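## Task

Move every game piece into the bin labelled R and every stationery item into the bin labelled S, leaving all other objects on the table. No object may stick out past a bin's walls, both bins must end up resting flat on the table, and the result has to hold by itself without the robot supporting anything. Finish with both grippers open and the arms withdrawn.

## Robot and tools

Robot: two 7-joint Kinova Gen3 arms, left_arm and right_arm, each carrying a Robotiq 2F-85 parallel gripper and a wrist camera. The names are labels; left_arm stands on the +y side. Scene frame: origin on the table top midway between the arms, +x points out over the table, +z up. Base poses in that frame: left_arm (+0.030, +0.416, 0) m, quat_wxyz (+0.998, 0, 0, +0.058); right_arm (-0.023, -0.422, 0) m, quat_wxyz (+1.000, 0, 0, -0.013).

Joint order, used in every command and every result list: waist (joint_1), shoulder (joint_2), upper arm roll (joint_3), elbow (joint_4), forearm roll (joint_5), wrist pitch (joint_6), wrist roll (joint_7). Upper arm roll and wrist pitch have their signs flipped relative to the URDF everywhere you see or send them. Ranges in URDF signs (rad): waist, upper arm roll, forearm roll, wrist roll -69.115 to 69.115; shoulder -2.250 to 2.250; elbow -2.580 to 2.580; wrist pitch -2.100 to 2.100 (so -2.100 to 2.100 reversed). True ends may sit 0.013 rad either way.

The row: every motion command uses one flat list of 18 numbers in [-1, 1] covering both arms, even if one arm stays still: left_arm's 7 joint values, its gripper position, its gripper speed, then the same 9 for right_arm. Joint values are scaled relative offsets, not angles: 1.0 equals 0.9985 rad for the first four joints and 0.8765 rad for the last three. Gripper position is absolute: +1 fully open (85 mm), 0 about 41 mm, about -0.8 pads touching, -1 squeeze until blocked (roughly 190-235 N per pad). Gripper speed: -1 about 20 mm/s, 0 about 85, +1 about 150. To leave a gripper unchanged, repeat its previous two numbers; a 0 is itself a command.

execute_actions(actions): a list of actions, run in order. Each action is a list of up to 15 rows, one per 1/30 s step; if shorter, the final row repeats until 15 steps (0.5 s). Joint offsets in each row are from the arm's angles when that action began (for the first action, the last reported angles), not from the previous row. An empty list just returns the state. If any joint would end more than 0.013 rad outside its range, that action is rejected for both arms; a malformed action or a failing first action rejects the whole call. Per step, each joint target stays within 0.304 rad (first four) or 0.266 rad (last three) of the measured angle, and targets are scaled back if they would shift the gripper over 70 mm, so large offsets need several actions; resend what is left.

move(target, speed, blocking): target is one 18-number row whose joint offsets count from the Joint positions in the latest result that shows them. All joints travel synchronised, so the gripper follows a curve; duration 0.5 to 10 s, cut off at 10 s. speed (rad/s, 0.01 to 2, default 0.5) caps the joint with the longest way to go. No collision avoidance; faster contact hits harder, and aiming past a contact presses harder. Gripper values are sent at the start. With blocking=false the result comes after 0.5 s; other motion is refused until a result shows the end, so use wait or stop. The result adds a "move:" line: ending (done, off_target, moving, held, fault), limits=held or limits=none, and each arm's joint farthest from target.

wait(seconds, 0 to 10): robot holds its last command. stop(): brakes a running move (needs room; fingers continue). zoom_image(camera, region [x0, y0, x1, y1] in pixels, at most 504 by 504). read_manual(section "licences"): licence texts only. finished_scene(scene): ends the current scene for good and reports success; the next task follows. Ending a reply without a tool call ends everything.

Cameras, all 504x504: cam_head_left, cam_head_right, cam_high, cam_low, cam_left_wrist, cam_right_wrist.

Results: per arm, end_effector_position (m) and end_effector_quat_wxyz in the scene frame; the point is between the pads when closed, and the fingertips extend about 19 mm beyond it closed, 6 mm open. Printed positions drift at long reach. The gripper's +z runs along the fingers, y along the closing line. Joint positions, velocities, targets and torques appear per arm in joint order. position_measured_pct is about 50 minus 50 times the position value (0 = fully open); if fingers stop early under about 90, something is held; near 90 they met on nothing or something tiny. Other lines: "joint sent to its limit", "joint command not followed" (clearance check altered targets), MOTOR HOT from 60 °C, OVER-TEMPERATURE FAULT at 75 °C (arm sags), TORQUE FAULT when contact torque hits 49.6 N m (first four joints) or 31.2 N m (wrist joints), counting held weight; the arm then halts 10 s.

Cautions: never drop or knock anything off the table, never let arms collide or press each other, avoid slamming or shoving hard. Closing fingers travel about 13 mm further out, so keep clearance above surfaces. Objects may get briefly tugged or pushed by outside disturbances. To grip softly, open, then close just below the object's width. At the end, open the grippers and pull both arms away.

Each tool is called by a JSON object that holds its "op" and its "data", one argument or row to a line.

## Session

{"op": "execute_actions", "data": {
  "actions": []
}}

Scene clock: 0.00 s.
left_arm: end_effector_position=(+0.1222, +0.2096, +0.1558) position_measured_pct=0.0 end_effector_quat_wxyz=(-0.285, +0.437, +0.528, +0.670) | right_arm: end_effector_position=(+0.5255, -0.2077, +0.3191) position_measured_pct=0.0 end_effector_quat_wxyz=(-0.445, +0.817, -0.080, -0.359)
Joint names: [waist, shoulder, upper arm roll, elbow, forearm roll, wrist pitch, wrist roll]
Joint positions: left_arm=[ 1.668  1.214  0.061  1.57  -0.357 -1.95   1.871] | right_arm=[ 0.094  1.262  0.826  0.334 -0.435 -2.026  4.026]
Joint velocities: left_arm=[-0.     0.002 -0.001 -0.     0.001  0.     0.001] | right_arm=[-0.001  0.001  0.    -0.001 -0.    -0.001  0.   ]
Joint torques (N m, as the joint torque sensors report them, + toward a larger Joint positions number): no reading
Motor temperatures (°C, as the motors report them): left_arm=[26 32 29 27 31 33 34] | right_arm=[31 26 27 29 37 38 32]
Joint targets: left_arm=[1.668 1.214 0.061 1.570 -0.357 -1.950 1.871] | right_arm=[0.094 1.262 0.826 0.334 -0.435 -2.026 4.026]

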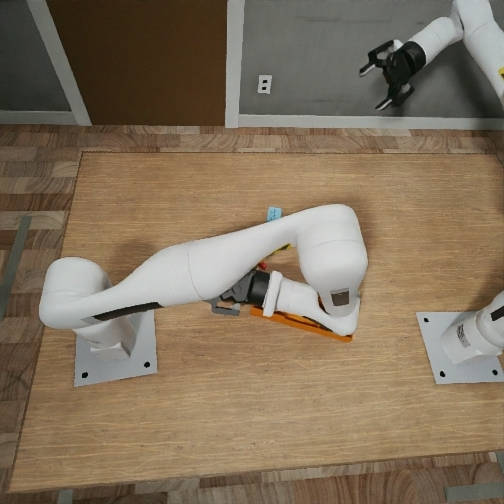

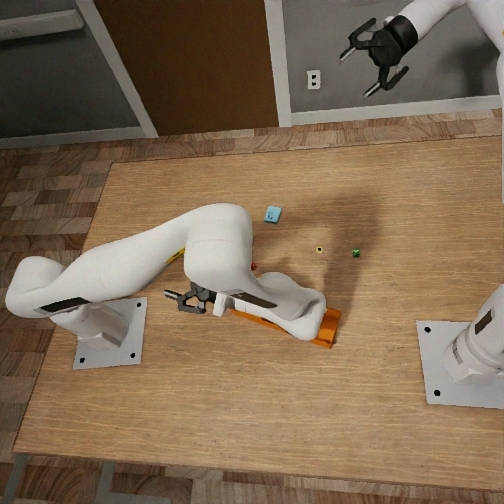

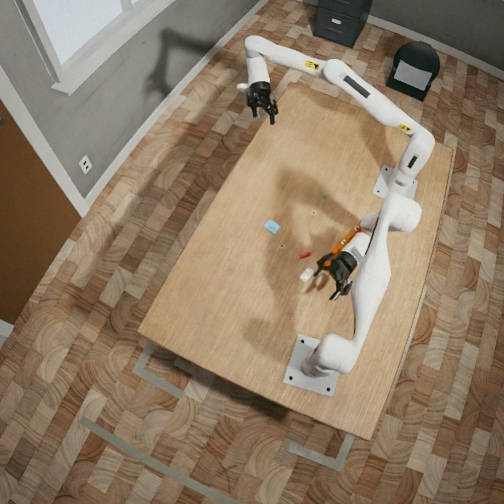

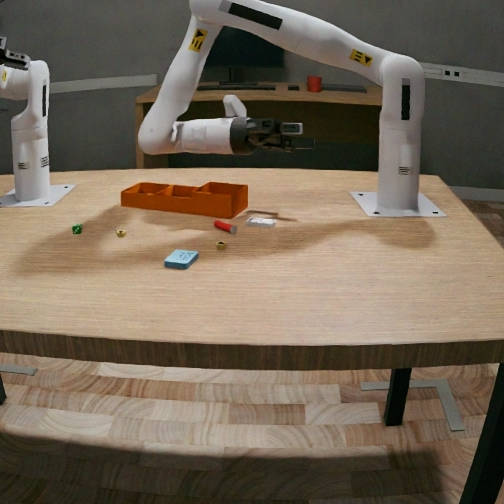

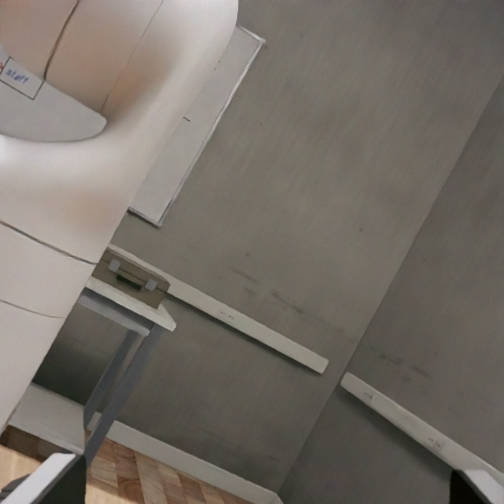

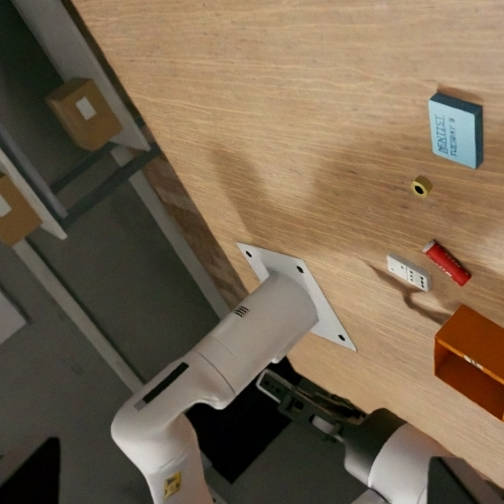

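{"op": "move", "data": {
  "target": [-1,-0.7,0,-0.2,0.4,0.5,0,1,0, 0,-0.5,0,0.5,0,0,0,1,0],
  "speed": 1
}}

{"op": "move", "data": {
  "target": [-0.6,0,0,0,0,0,0,1,0, 0,0,-0.85,0.6,0.5,0,0,1,0],
  "speed": 1
}}

Scene clock: 16.20 s.
left_arm: end_effector_position=(+0.3940, +0.1917, +0.2525) position_measured_pct=0.0 end_effector_quat_wxyz=(-0.110, +0.098, +0.987, +0.066) | right_arm: end_effector_position=(+0.3437, -0.1827, +0.4511) position_measured_pct=0.0 end_effector_quat_wxyz=(-0.300, +0.883, +0.038, -0.359)
Joint names: [waist, shoulder, upper arm roll, elbow, forearm roll, wrist pitch, wrist roll]
Joint positions: left_arm=[ 0.67   0.515  0.061  1.371 -0.006 -1.512  1.871] | right_arm=[ 0.094  0.763  0.826  0.834 -0.435 -2.026  4.026]
Joint velocities: left_arm=[-0.002 -0.003 -0.     0.     0.    -0.     0.   ] | right_arm=[-0.001  0.    -0.     0.002  0.001  0.    -0.   ]
Joint torques (N m, as the joint torque sensors report them, + toward a larger Joint positions number): left_arm=[  0.18 -17.89   0.07  -7.22  -0.29  -1.03  -0.23] | right_arm=[  0.14 -20.61   4.37  -6.45  -2.06  -0.55  -0.39]
Motor temperatures (°C, as the motors report them): left_arm=[26 32 29 27 31 33 34] | right_arm=[31 27 27 29 37 38 32]
Joint targets: left_arm=[0.670 0.515 0.061 1.371 -0.006 -1.512 1.871] | right_arm=[0.094 0.763 0.826 0.834 -0.435 -2.026 4.026]
move: done; limits=none; left_arm: farthest joint: the waist, 0.000 radians from its target (0.999 radians at the start); right_arm: farthest joint: the waist, 0.000 radians from its target (0.000 radians at the start)

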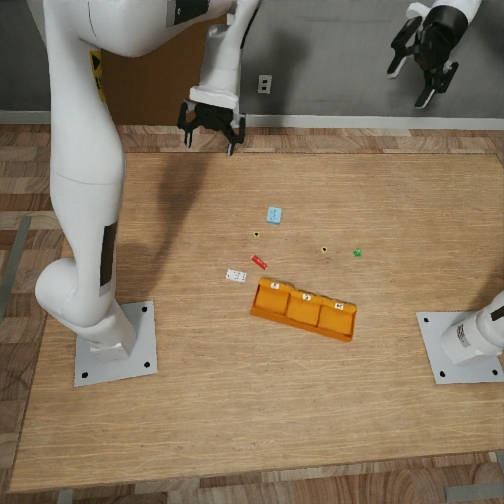

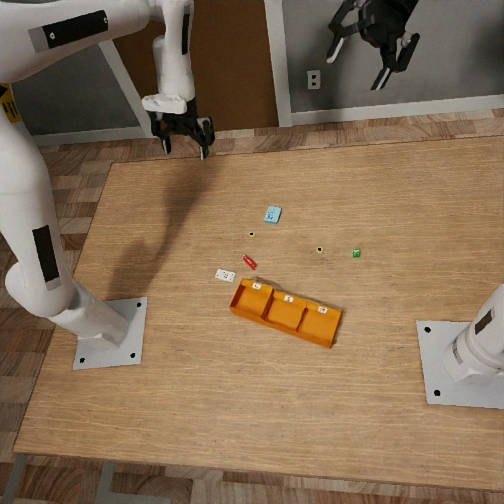

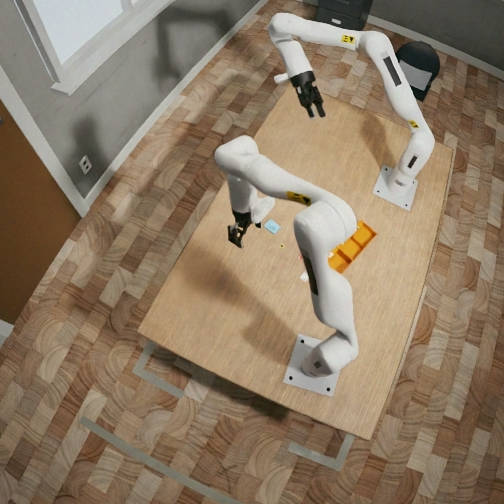

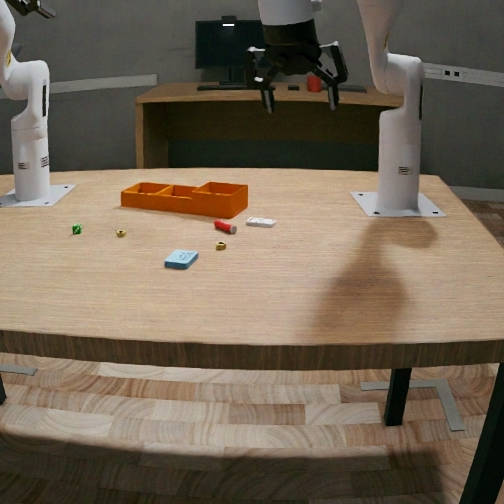

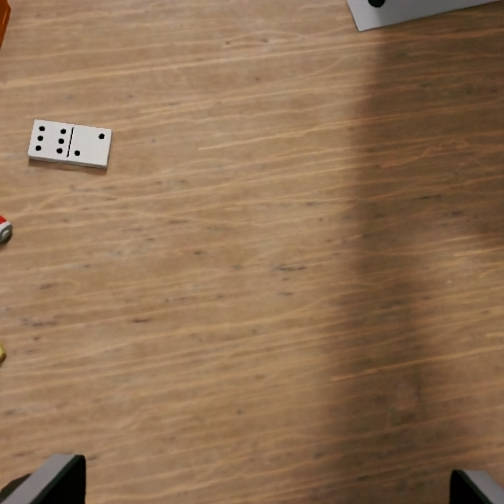

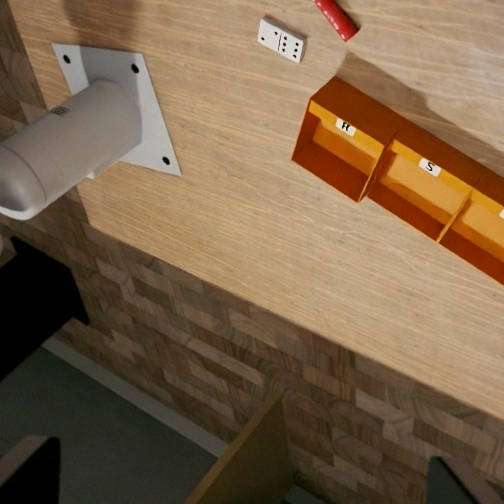

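Scene clock: 17.77 s.
left_arm: end_effector_position=(+0.4571, +0.4358, +0.2525) position_measured_pct=0.0 end_effector_quat_wxyz=(-0.125, -0.198, +0.972, +0.031) | right_arm: end_effector_position=(+0.2418, -0.4848, +0.2585) position_measured_pct=0.0 end_effector_quat_wxyz=(+0.148, +0.785, -0.347, -0.492)
Joint names: [waist, shoulder, upper arm roll, elbow, forearm roll, wrist pitch, wrist roll]
Joint positions: left_arm=[ 0.071  0.515  0.061  1.371 -0.006 -1.512  1.871] | right_arm=[ 0.094  0.763 -0.023  1.433  0.004 -2.026  4.026]
Joint velocities: left_arm=[-0.002 -0.001  0.    -0.     0.     0.     0.   ] | right_arm=[-0.001 -0.    -0.     0.    -0.    -0.     0.   ]
Joint torques (N m, as the joint torque sensors report them, + toward a larger Joint positions number): left_arm=[  0.   -17.8   -0.02  -7.05  -0.21  -0.96  -0.19] | right_arm=[  0.32 -19.89  -0.08  -4.32  -0.03  -2.66  -0.43]
Motor temperatures (°C, as the motors report them): left_arm=[26 32 29 27 31 33 34] | right_arm=[31 27 27 29 37 38 32]
Joint targets: left_arm=[0.071 0.515 0.061 1.371 -0.006 -1.512 1.871] | right_arm=[0.094 0.763 -0.023 1.433 0.004 -2.026 4.026]
move: done; limits=none; left_arm: farthest joint: the waist, 0.000 radians from its target (0.599 radians at the start); right_arm: farthest joint: the waist, 0.000 radians from its target (0.000 radians at the start)

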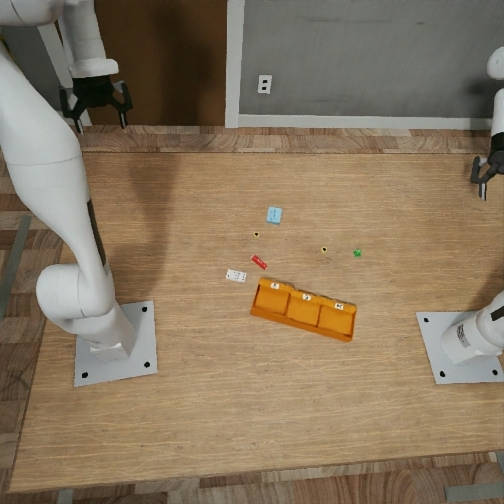

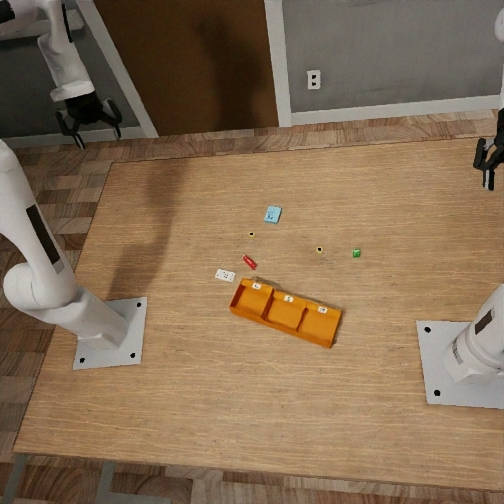

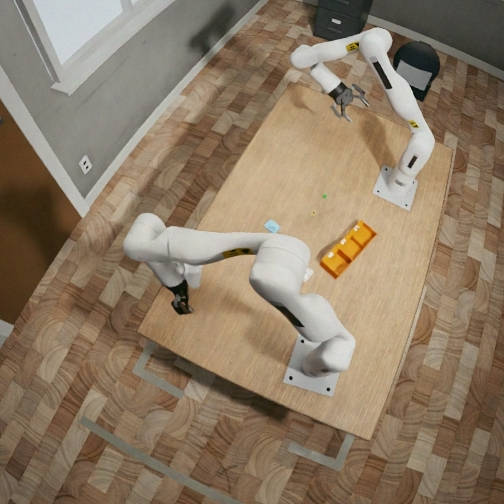

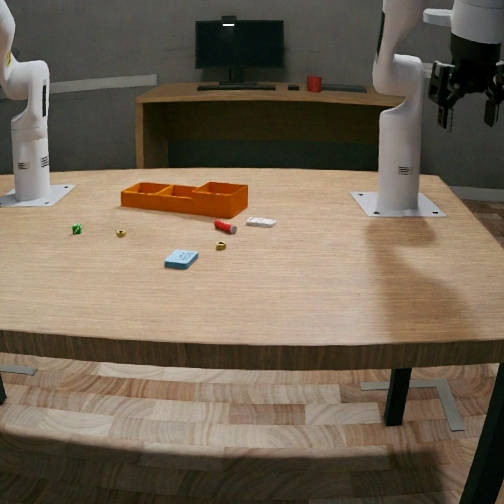

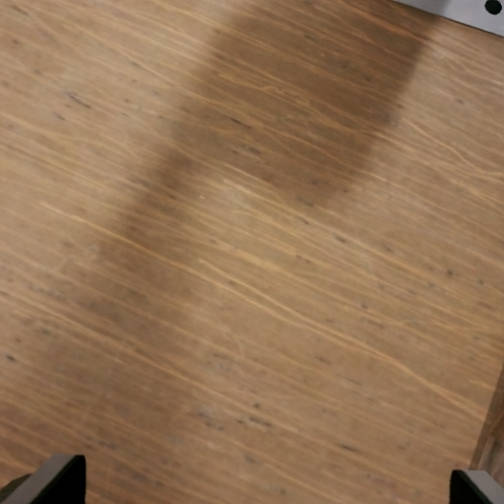

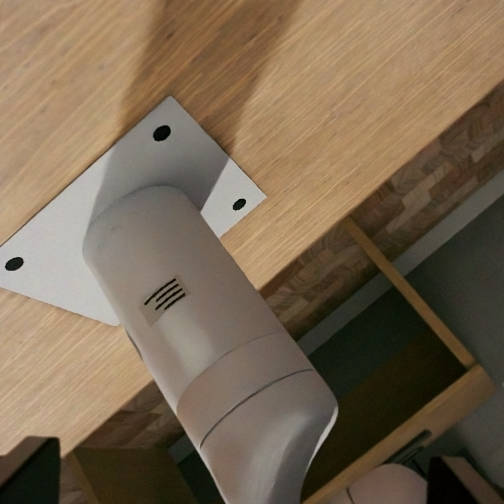

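{"op": "zoom_image", "data": {
  "camera": "cam_head_left",
  "region": [210,190,380,350]
}}

{"op": "zoom_image", "data": {
  "camera": "cam_low",
  "region": [60,170,290,280]
}}

Region (210, 190, 380, 350) of cam_head_left's 504x504 image, scaled by 2.965, with more detail than that image has; it fills the top 474 rows of this view, and the rest is white.

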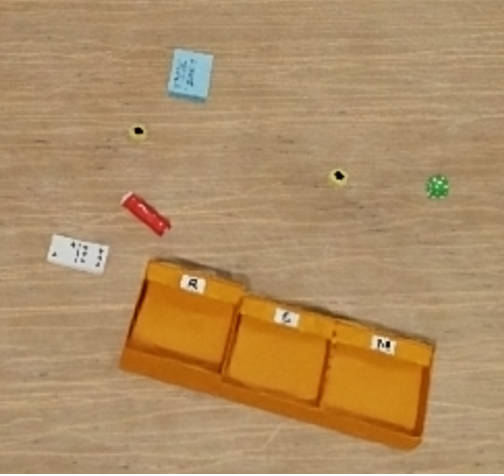

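Region (60, 170, 290, 280) of cam_low's 504x504 image, scaled by 2.191, with more detail than that image has; it fills the top 241 rows of this view, and the rest is white.

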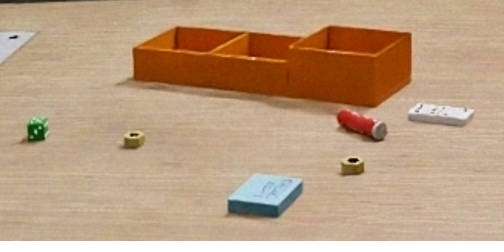

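{"op": "move", "data": {
  "target": [0.56,-0.082,-0.03,0.38,0,0.487,-0.704,1,0, -0.41,-0.206,0,0.35,0,0.782,0,1,0],
  "speed": 1.2
}}

{"op": "move", "data": {
  "target": [0.56,-0.082,-0.03,0.38,0,0.487,-0.704,1,0, -0.41,-0.206,0.02,0.35,0,0.782,0,1,0],
  "speed": 1.2
}}

Scene clock: 64.33 s.
left_arm: end_effector_position=(+0.3687, +0.2125, +0.1771) position_measured_pct=0.0 end_effector_quat_wxyz=(-0.062, +0.391, +0.918, +0.014) | right_arm: end_effector_position=(+0.2626, -0.3712, +0.1562) position_measured_pct=0.0 end_effector_quat_wxyz=(+0.129, +0.943, -0.200, -0.233)
Joint names: [waist, shoulder, upper arm roll, elbow, forearm roll, wrist pitch, wrist roll]
Joint positions: left_arm=[ 0.63   0.433  0.031  1.75  -0.006 -1.085  1.254] | right_arm=[-0.315  0.557 -0.023  1.782  0.004 -1.34   4.026]
Joint velocities: left_arm=[ 0.002 -0.002 -0.001  0.     0.    -0.    -0.003] | right_arm=[-0.003 -0.    -0.    -0.    -0.001 -0.    -0.   ]
Joint torques (N m, as the joint torque sensors report them, + toward a larger Joint positions number): left_arm=[  0.2  -15.48   0.    -6.33  -0.24  -0.56  -0.19] | right_arm=[  0.19 -16.53   0.08  -4.51   0.01  -1.61  -0.42]
Motor temperatures (°C, as the motors report them): left_arm=[26 33 29 28 31 33 34] | right_arm=[31 27 27 29 37 38 32]
Joint targets: left_arm=[0.630 0.433 0.031 1.750 -0.006 -1.085 1.254] | right_arm=[-0.315 0.557 -0.023 1.782 0.004 -1.340 4.026]
move: done; limits=none; left_arm: farthest joint: the waist, 0.000 radians from its target (0.559 radians at the start); right_arm: farthest joint: the waist, 0.000 radians from its target (0.409 radians at the start)

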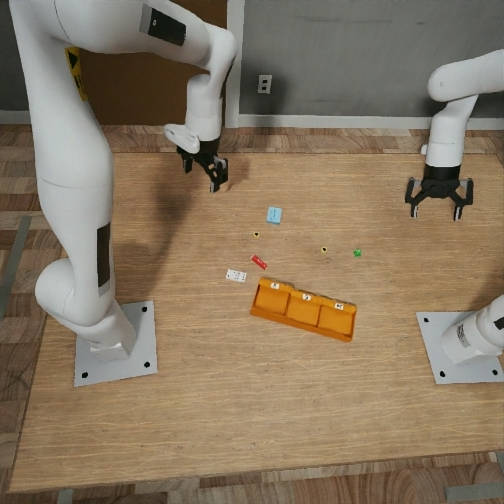

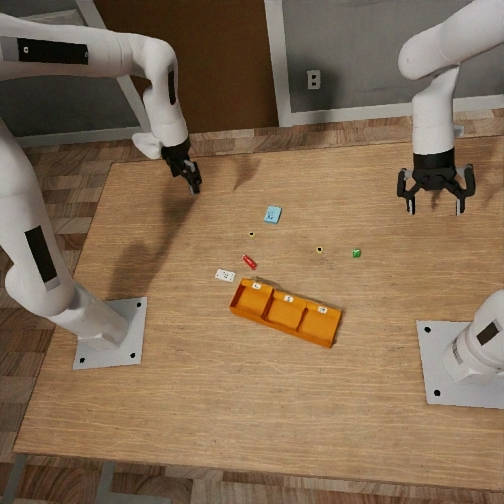

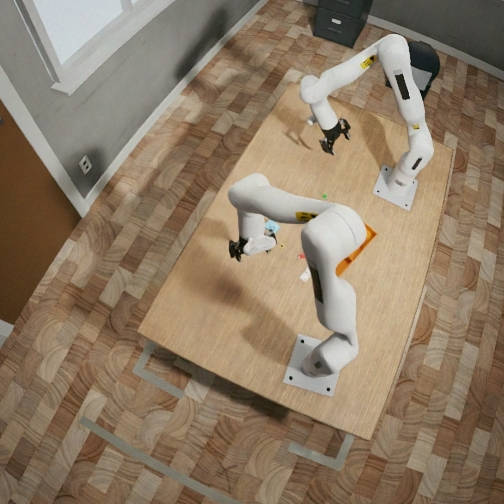

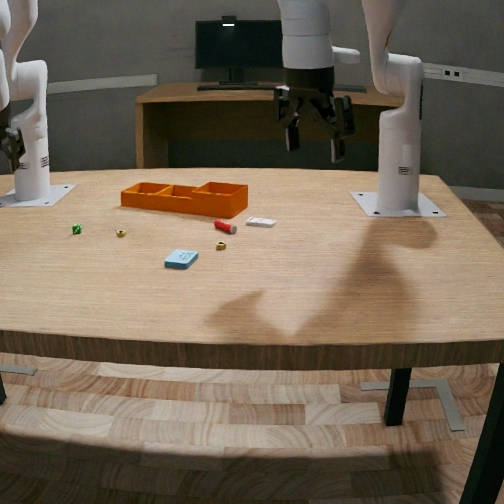

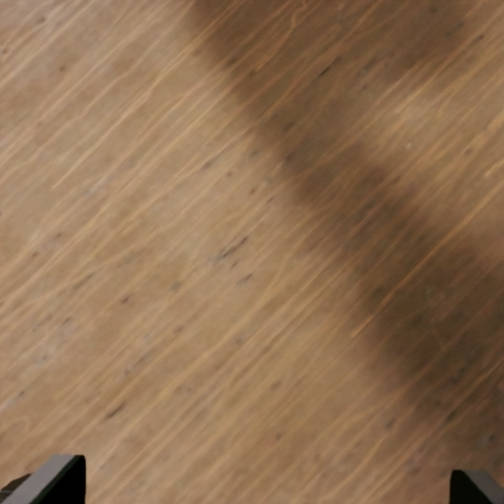

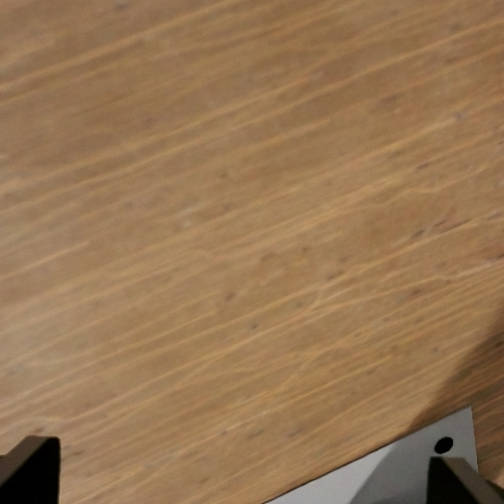

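Scene clock: 65.70 s.
left_arm: end_effector_position=(+0.1715, +0.1073, +0.1204) position_measured_pct=0.0 end_effector_quat_wxyz=(+0.002, +0.844, +0.536, +0.002) | right_arm: end_effector_position=(+0.2528, -0.2247, +0.1198) position_measured_pct=0.0 end_effector_quat_wxyz=(+0.000, +1.000, +0.006, +0.002)
Joint names: [waist, shoulder, upper arm roll, elbow, forearm roll, wrist pitch, wrist roll]
Joint positions: left_arm=[ 1.189  0.351  0.001  2.129 -0.006 -0.658  0.637] | right_arm=[-0.724  0.352 -0.003  2.132  0.004 -0.655  4.026]
Joint velocities: left_arm=[ 0.002  0.     0.     0.    -0.     0.    -0.   ] | right_arm=[-0.002  0.002  0.    -0.    -0.001 -0.     0.   ]
Joint torques (N m, as the joint torque sensors report them, + toward a larger Joint positions number): left_arm=[ -0.07 -12.55  -0.08  -4.95  -0.25  -0.18  -0.22] | right_arm=[  0.07 -13.63   0.37  -5.12  -0.01  -0.18  -0.39]
Motor temperatures (°C, as the motors report them): left_arm=[26 33 29 28 31 33 34] | right_arm=[31 27 27 29 37 38 32]
Joint targets: left_arm=[1.189 0.351 0.001 2.129 -0.006 -0.658 0.637] | right_arm=[-0.724 0.352 -0.003 2.132 0.004 -0.655 4.026]
move: done; limits=none; left_arm: farthest joint: the waist, 0.000 radians from its target (0.559 radians at the start); right_arm: farthest joint: the shoulder, 0.001 radians from its target (0.206 radians at the start)

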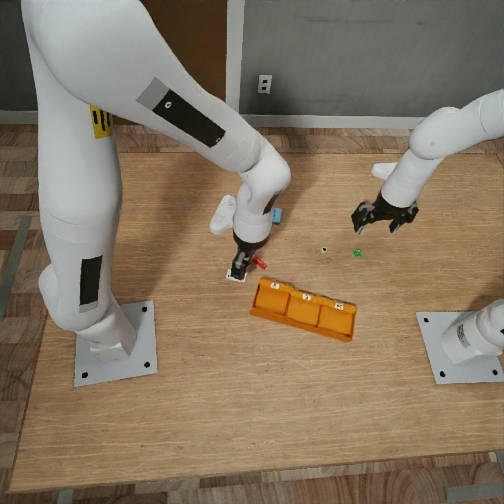

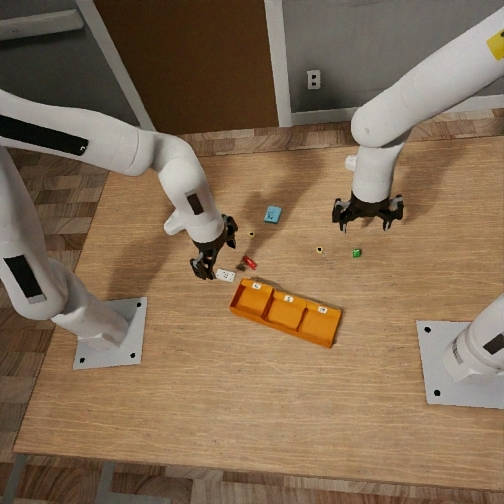

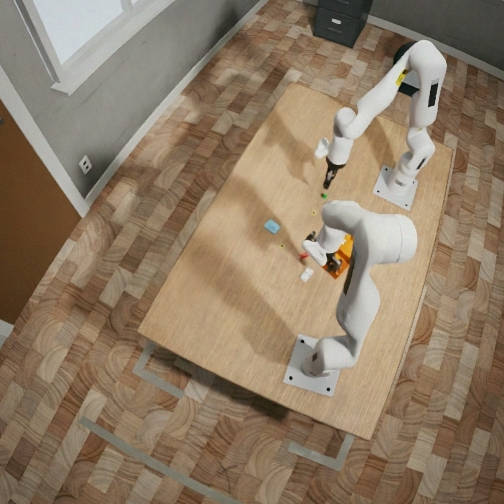

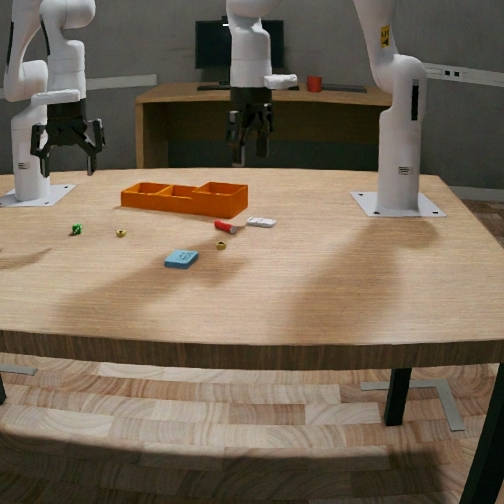

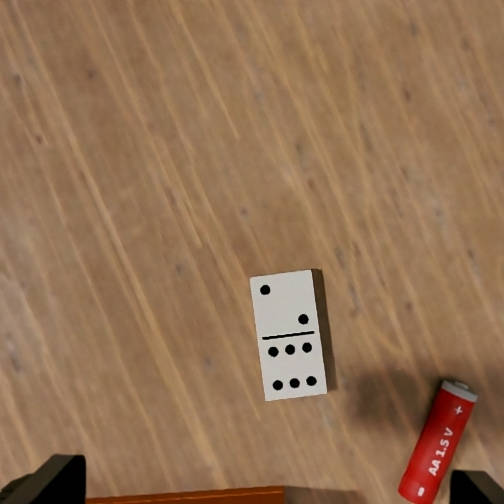

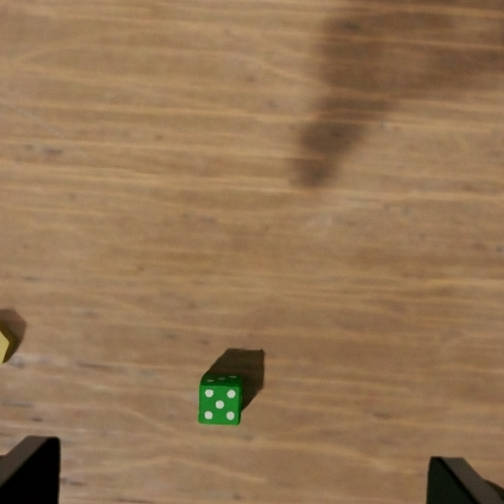

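{"op": "move", "data": {
  "target": [-0.07,0.186,0,0.085,0,0.306,-0.08,0.2,1, -0.039,0.191,0,0.066,0,0.29,-0.045,0.2,1],
  "speed": 0.6
}}

{"op": "zoom_image", "data": {
  "camera": "cam_head_left",
  "region": [200,190,400,320]
}}

Scene clock: 91.53 s.
left_arm: end_effector_position=(+0.1904, +0.1206, +0.0444) position_measured_pct=40.1 end_effector_quat_wxyz=(+0.000, +0.845, +0.535, +0.001) | right_arm: end_effector_position=(+0.2464, -0.2126, +0.0446) position_measured_pct=40.1 end_effector_quat_wxyz=(+0.001, +1.000, +0.006, +0.001)
Joint names: [waist, shoulder, upper arm roll, elbow, forearm roll, wrist pitch, wrist roll]
Joint positions: left_arm=[ 1.119  0.537  0.001  2.214 -0.006 -0.39   0.567] | right_arm=[-0.763  0.542 -0.003  2.198  0.004 -0.401  3.987]
Joint velocities: left_arm=[-0.001  0.003 -0.    -0.     0.    -0.     0.001] | right_arm=[-0.003  0.002 -0.    -0.    -0.    -0.001 -0.   ]
Joint torques (N m, as the joint torque sensors report them, + toward a larger Joint positions number): left_arm=[  0.2  -13.76  -0.27  -2.89  -0.11  -0.21  -0.28] | right_arm=[  0.16 -15.32   0.21  -3.21  -0.01  -0.13  -0.32]
Motor temperatures (°C, as the motors report them): left_arm=[26 33 29 28 31 33 34] | right_arm=[31 27 27 29 37 38 32]
Joint targets: left_arm=[1.119 0.537 0.001 2.214 -0.006 -0.390 0.567] | right_arm=[-0.763 0.543 -0.003 2.198 0.004 -0.401 3.987]
move: done; limits=none; left_arm: farthest joint: the waist, 0.000 radians from its target (0.070 radians at the start); right_arm: farthest joint: the shoulder, 0.001 radians from its target (0.191 radians at the start)

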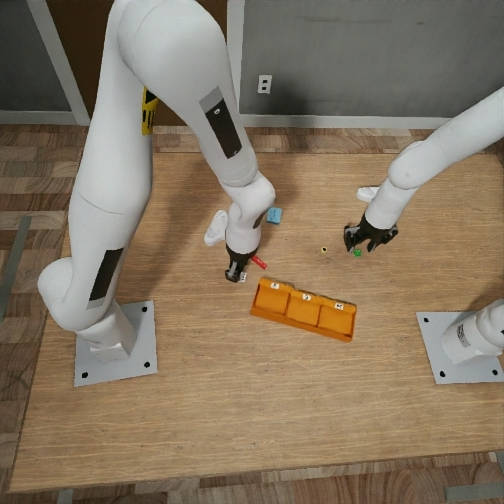

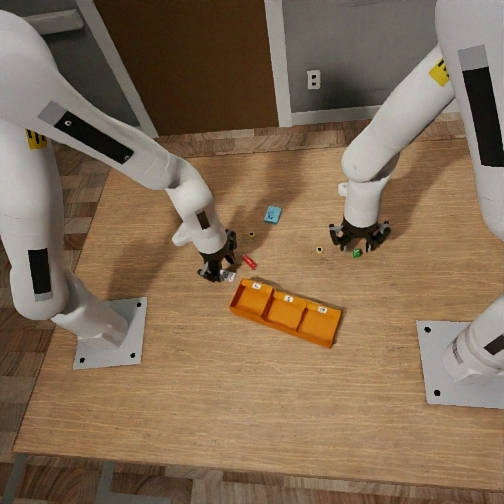

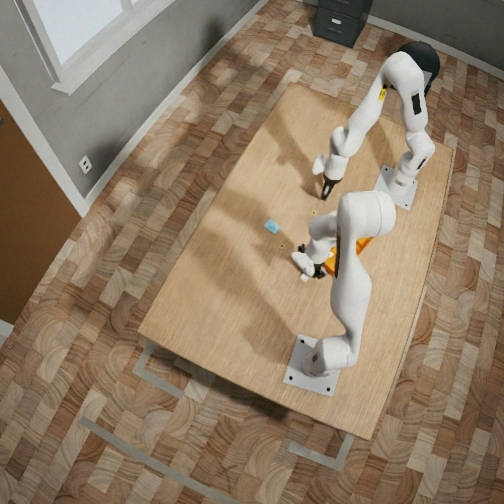

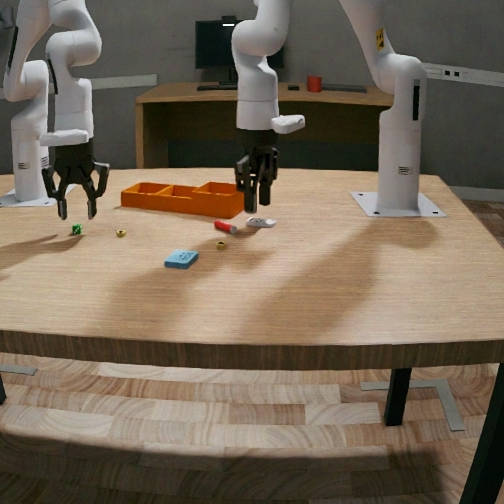

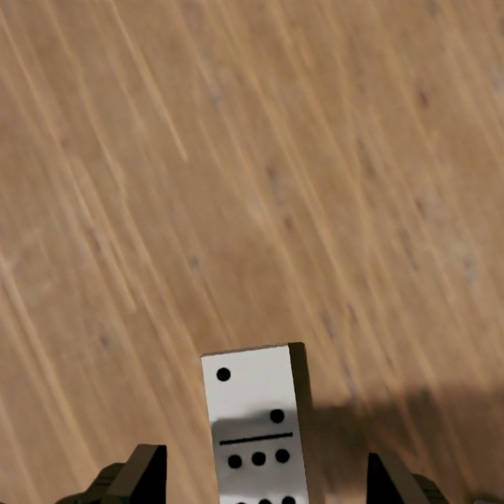

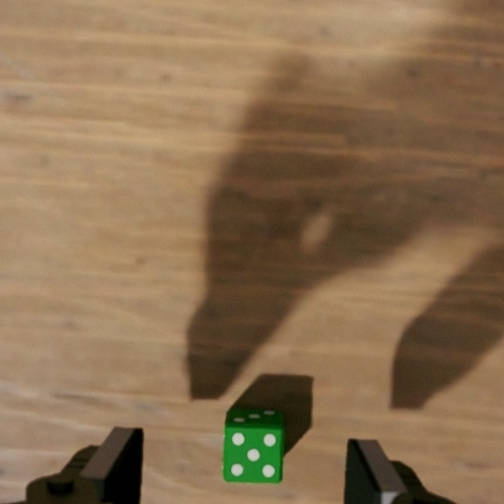

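Region (200, 190, 400, 320) of cam_head_left's 504x504 image, scaled by 2.520, with more detail than that image has; it fills the top 328 rows of this view, and the rest is white.

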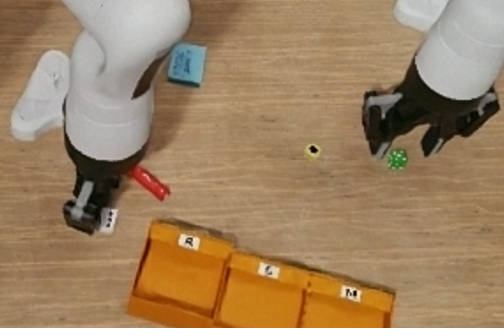

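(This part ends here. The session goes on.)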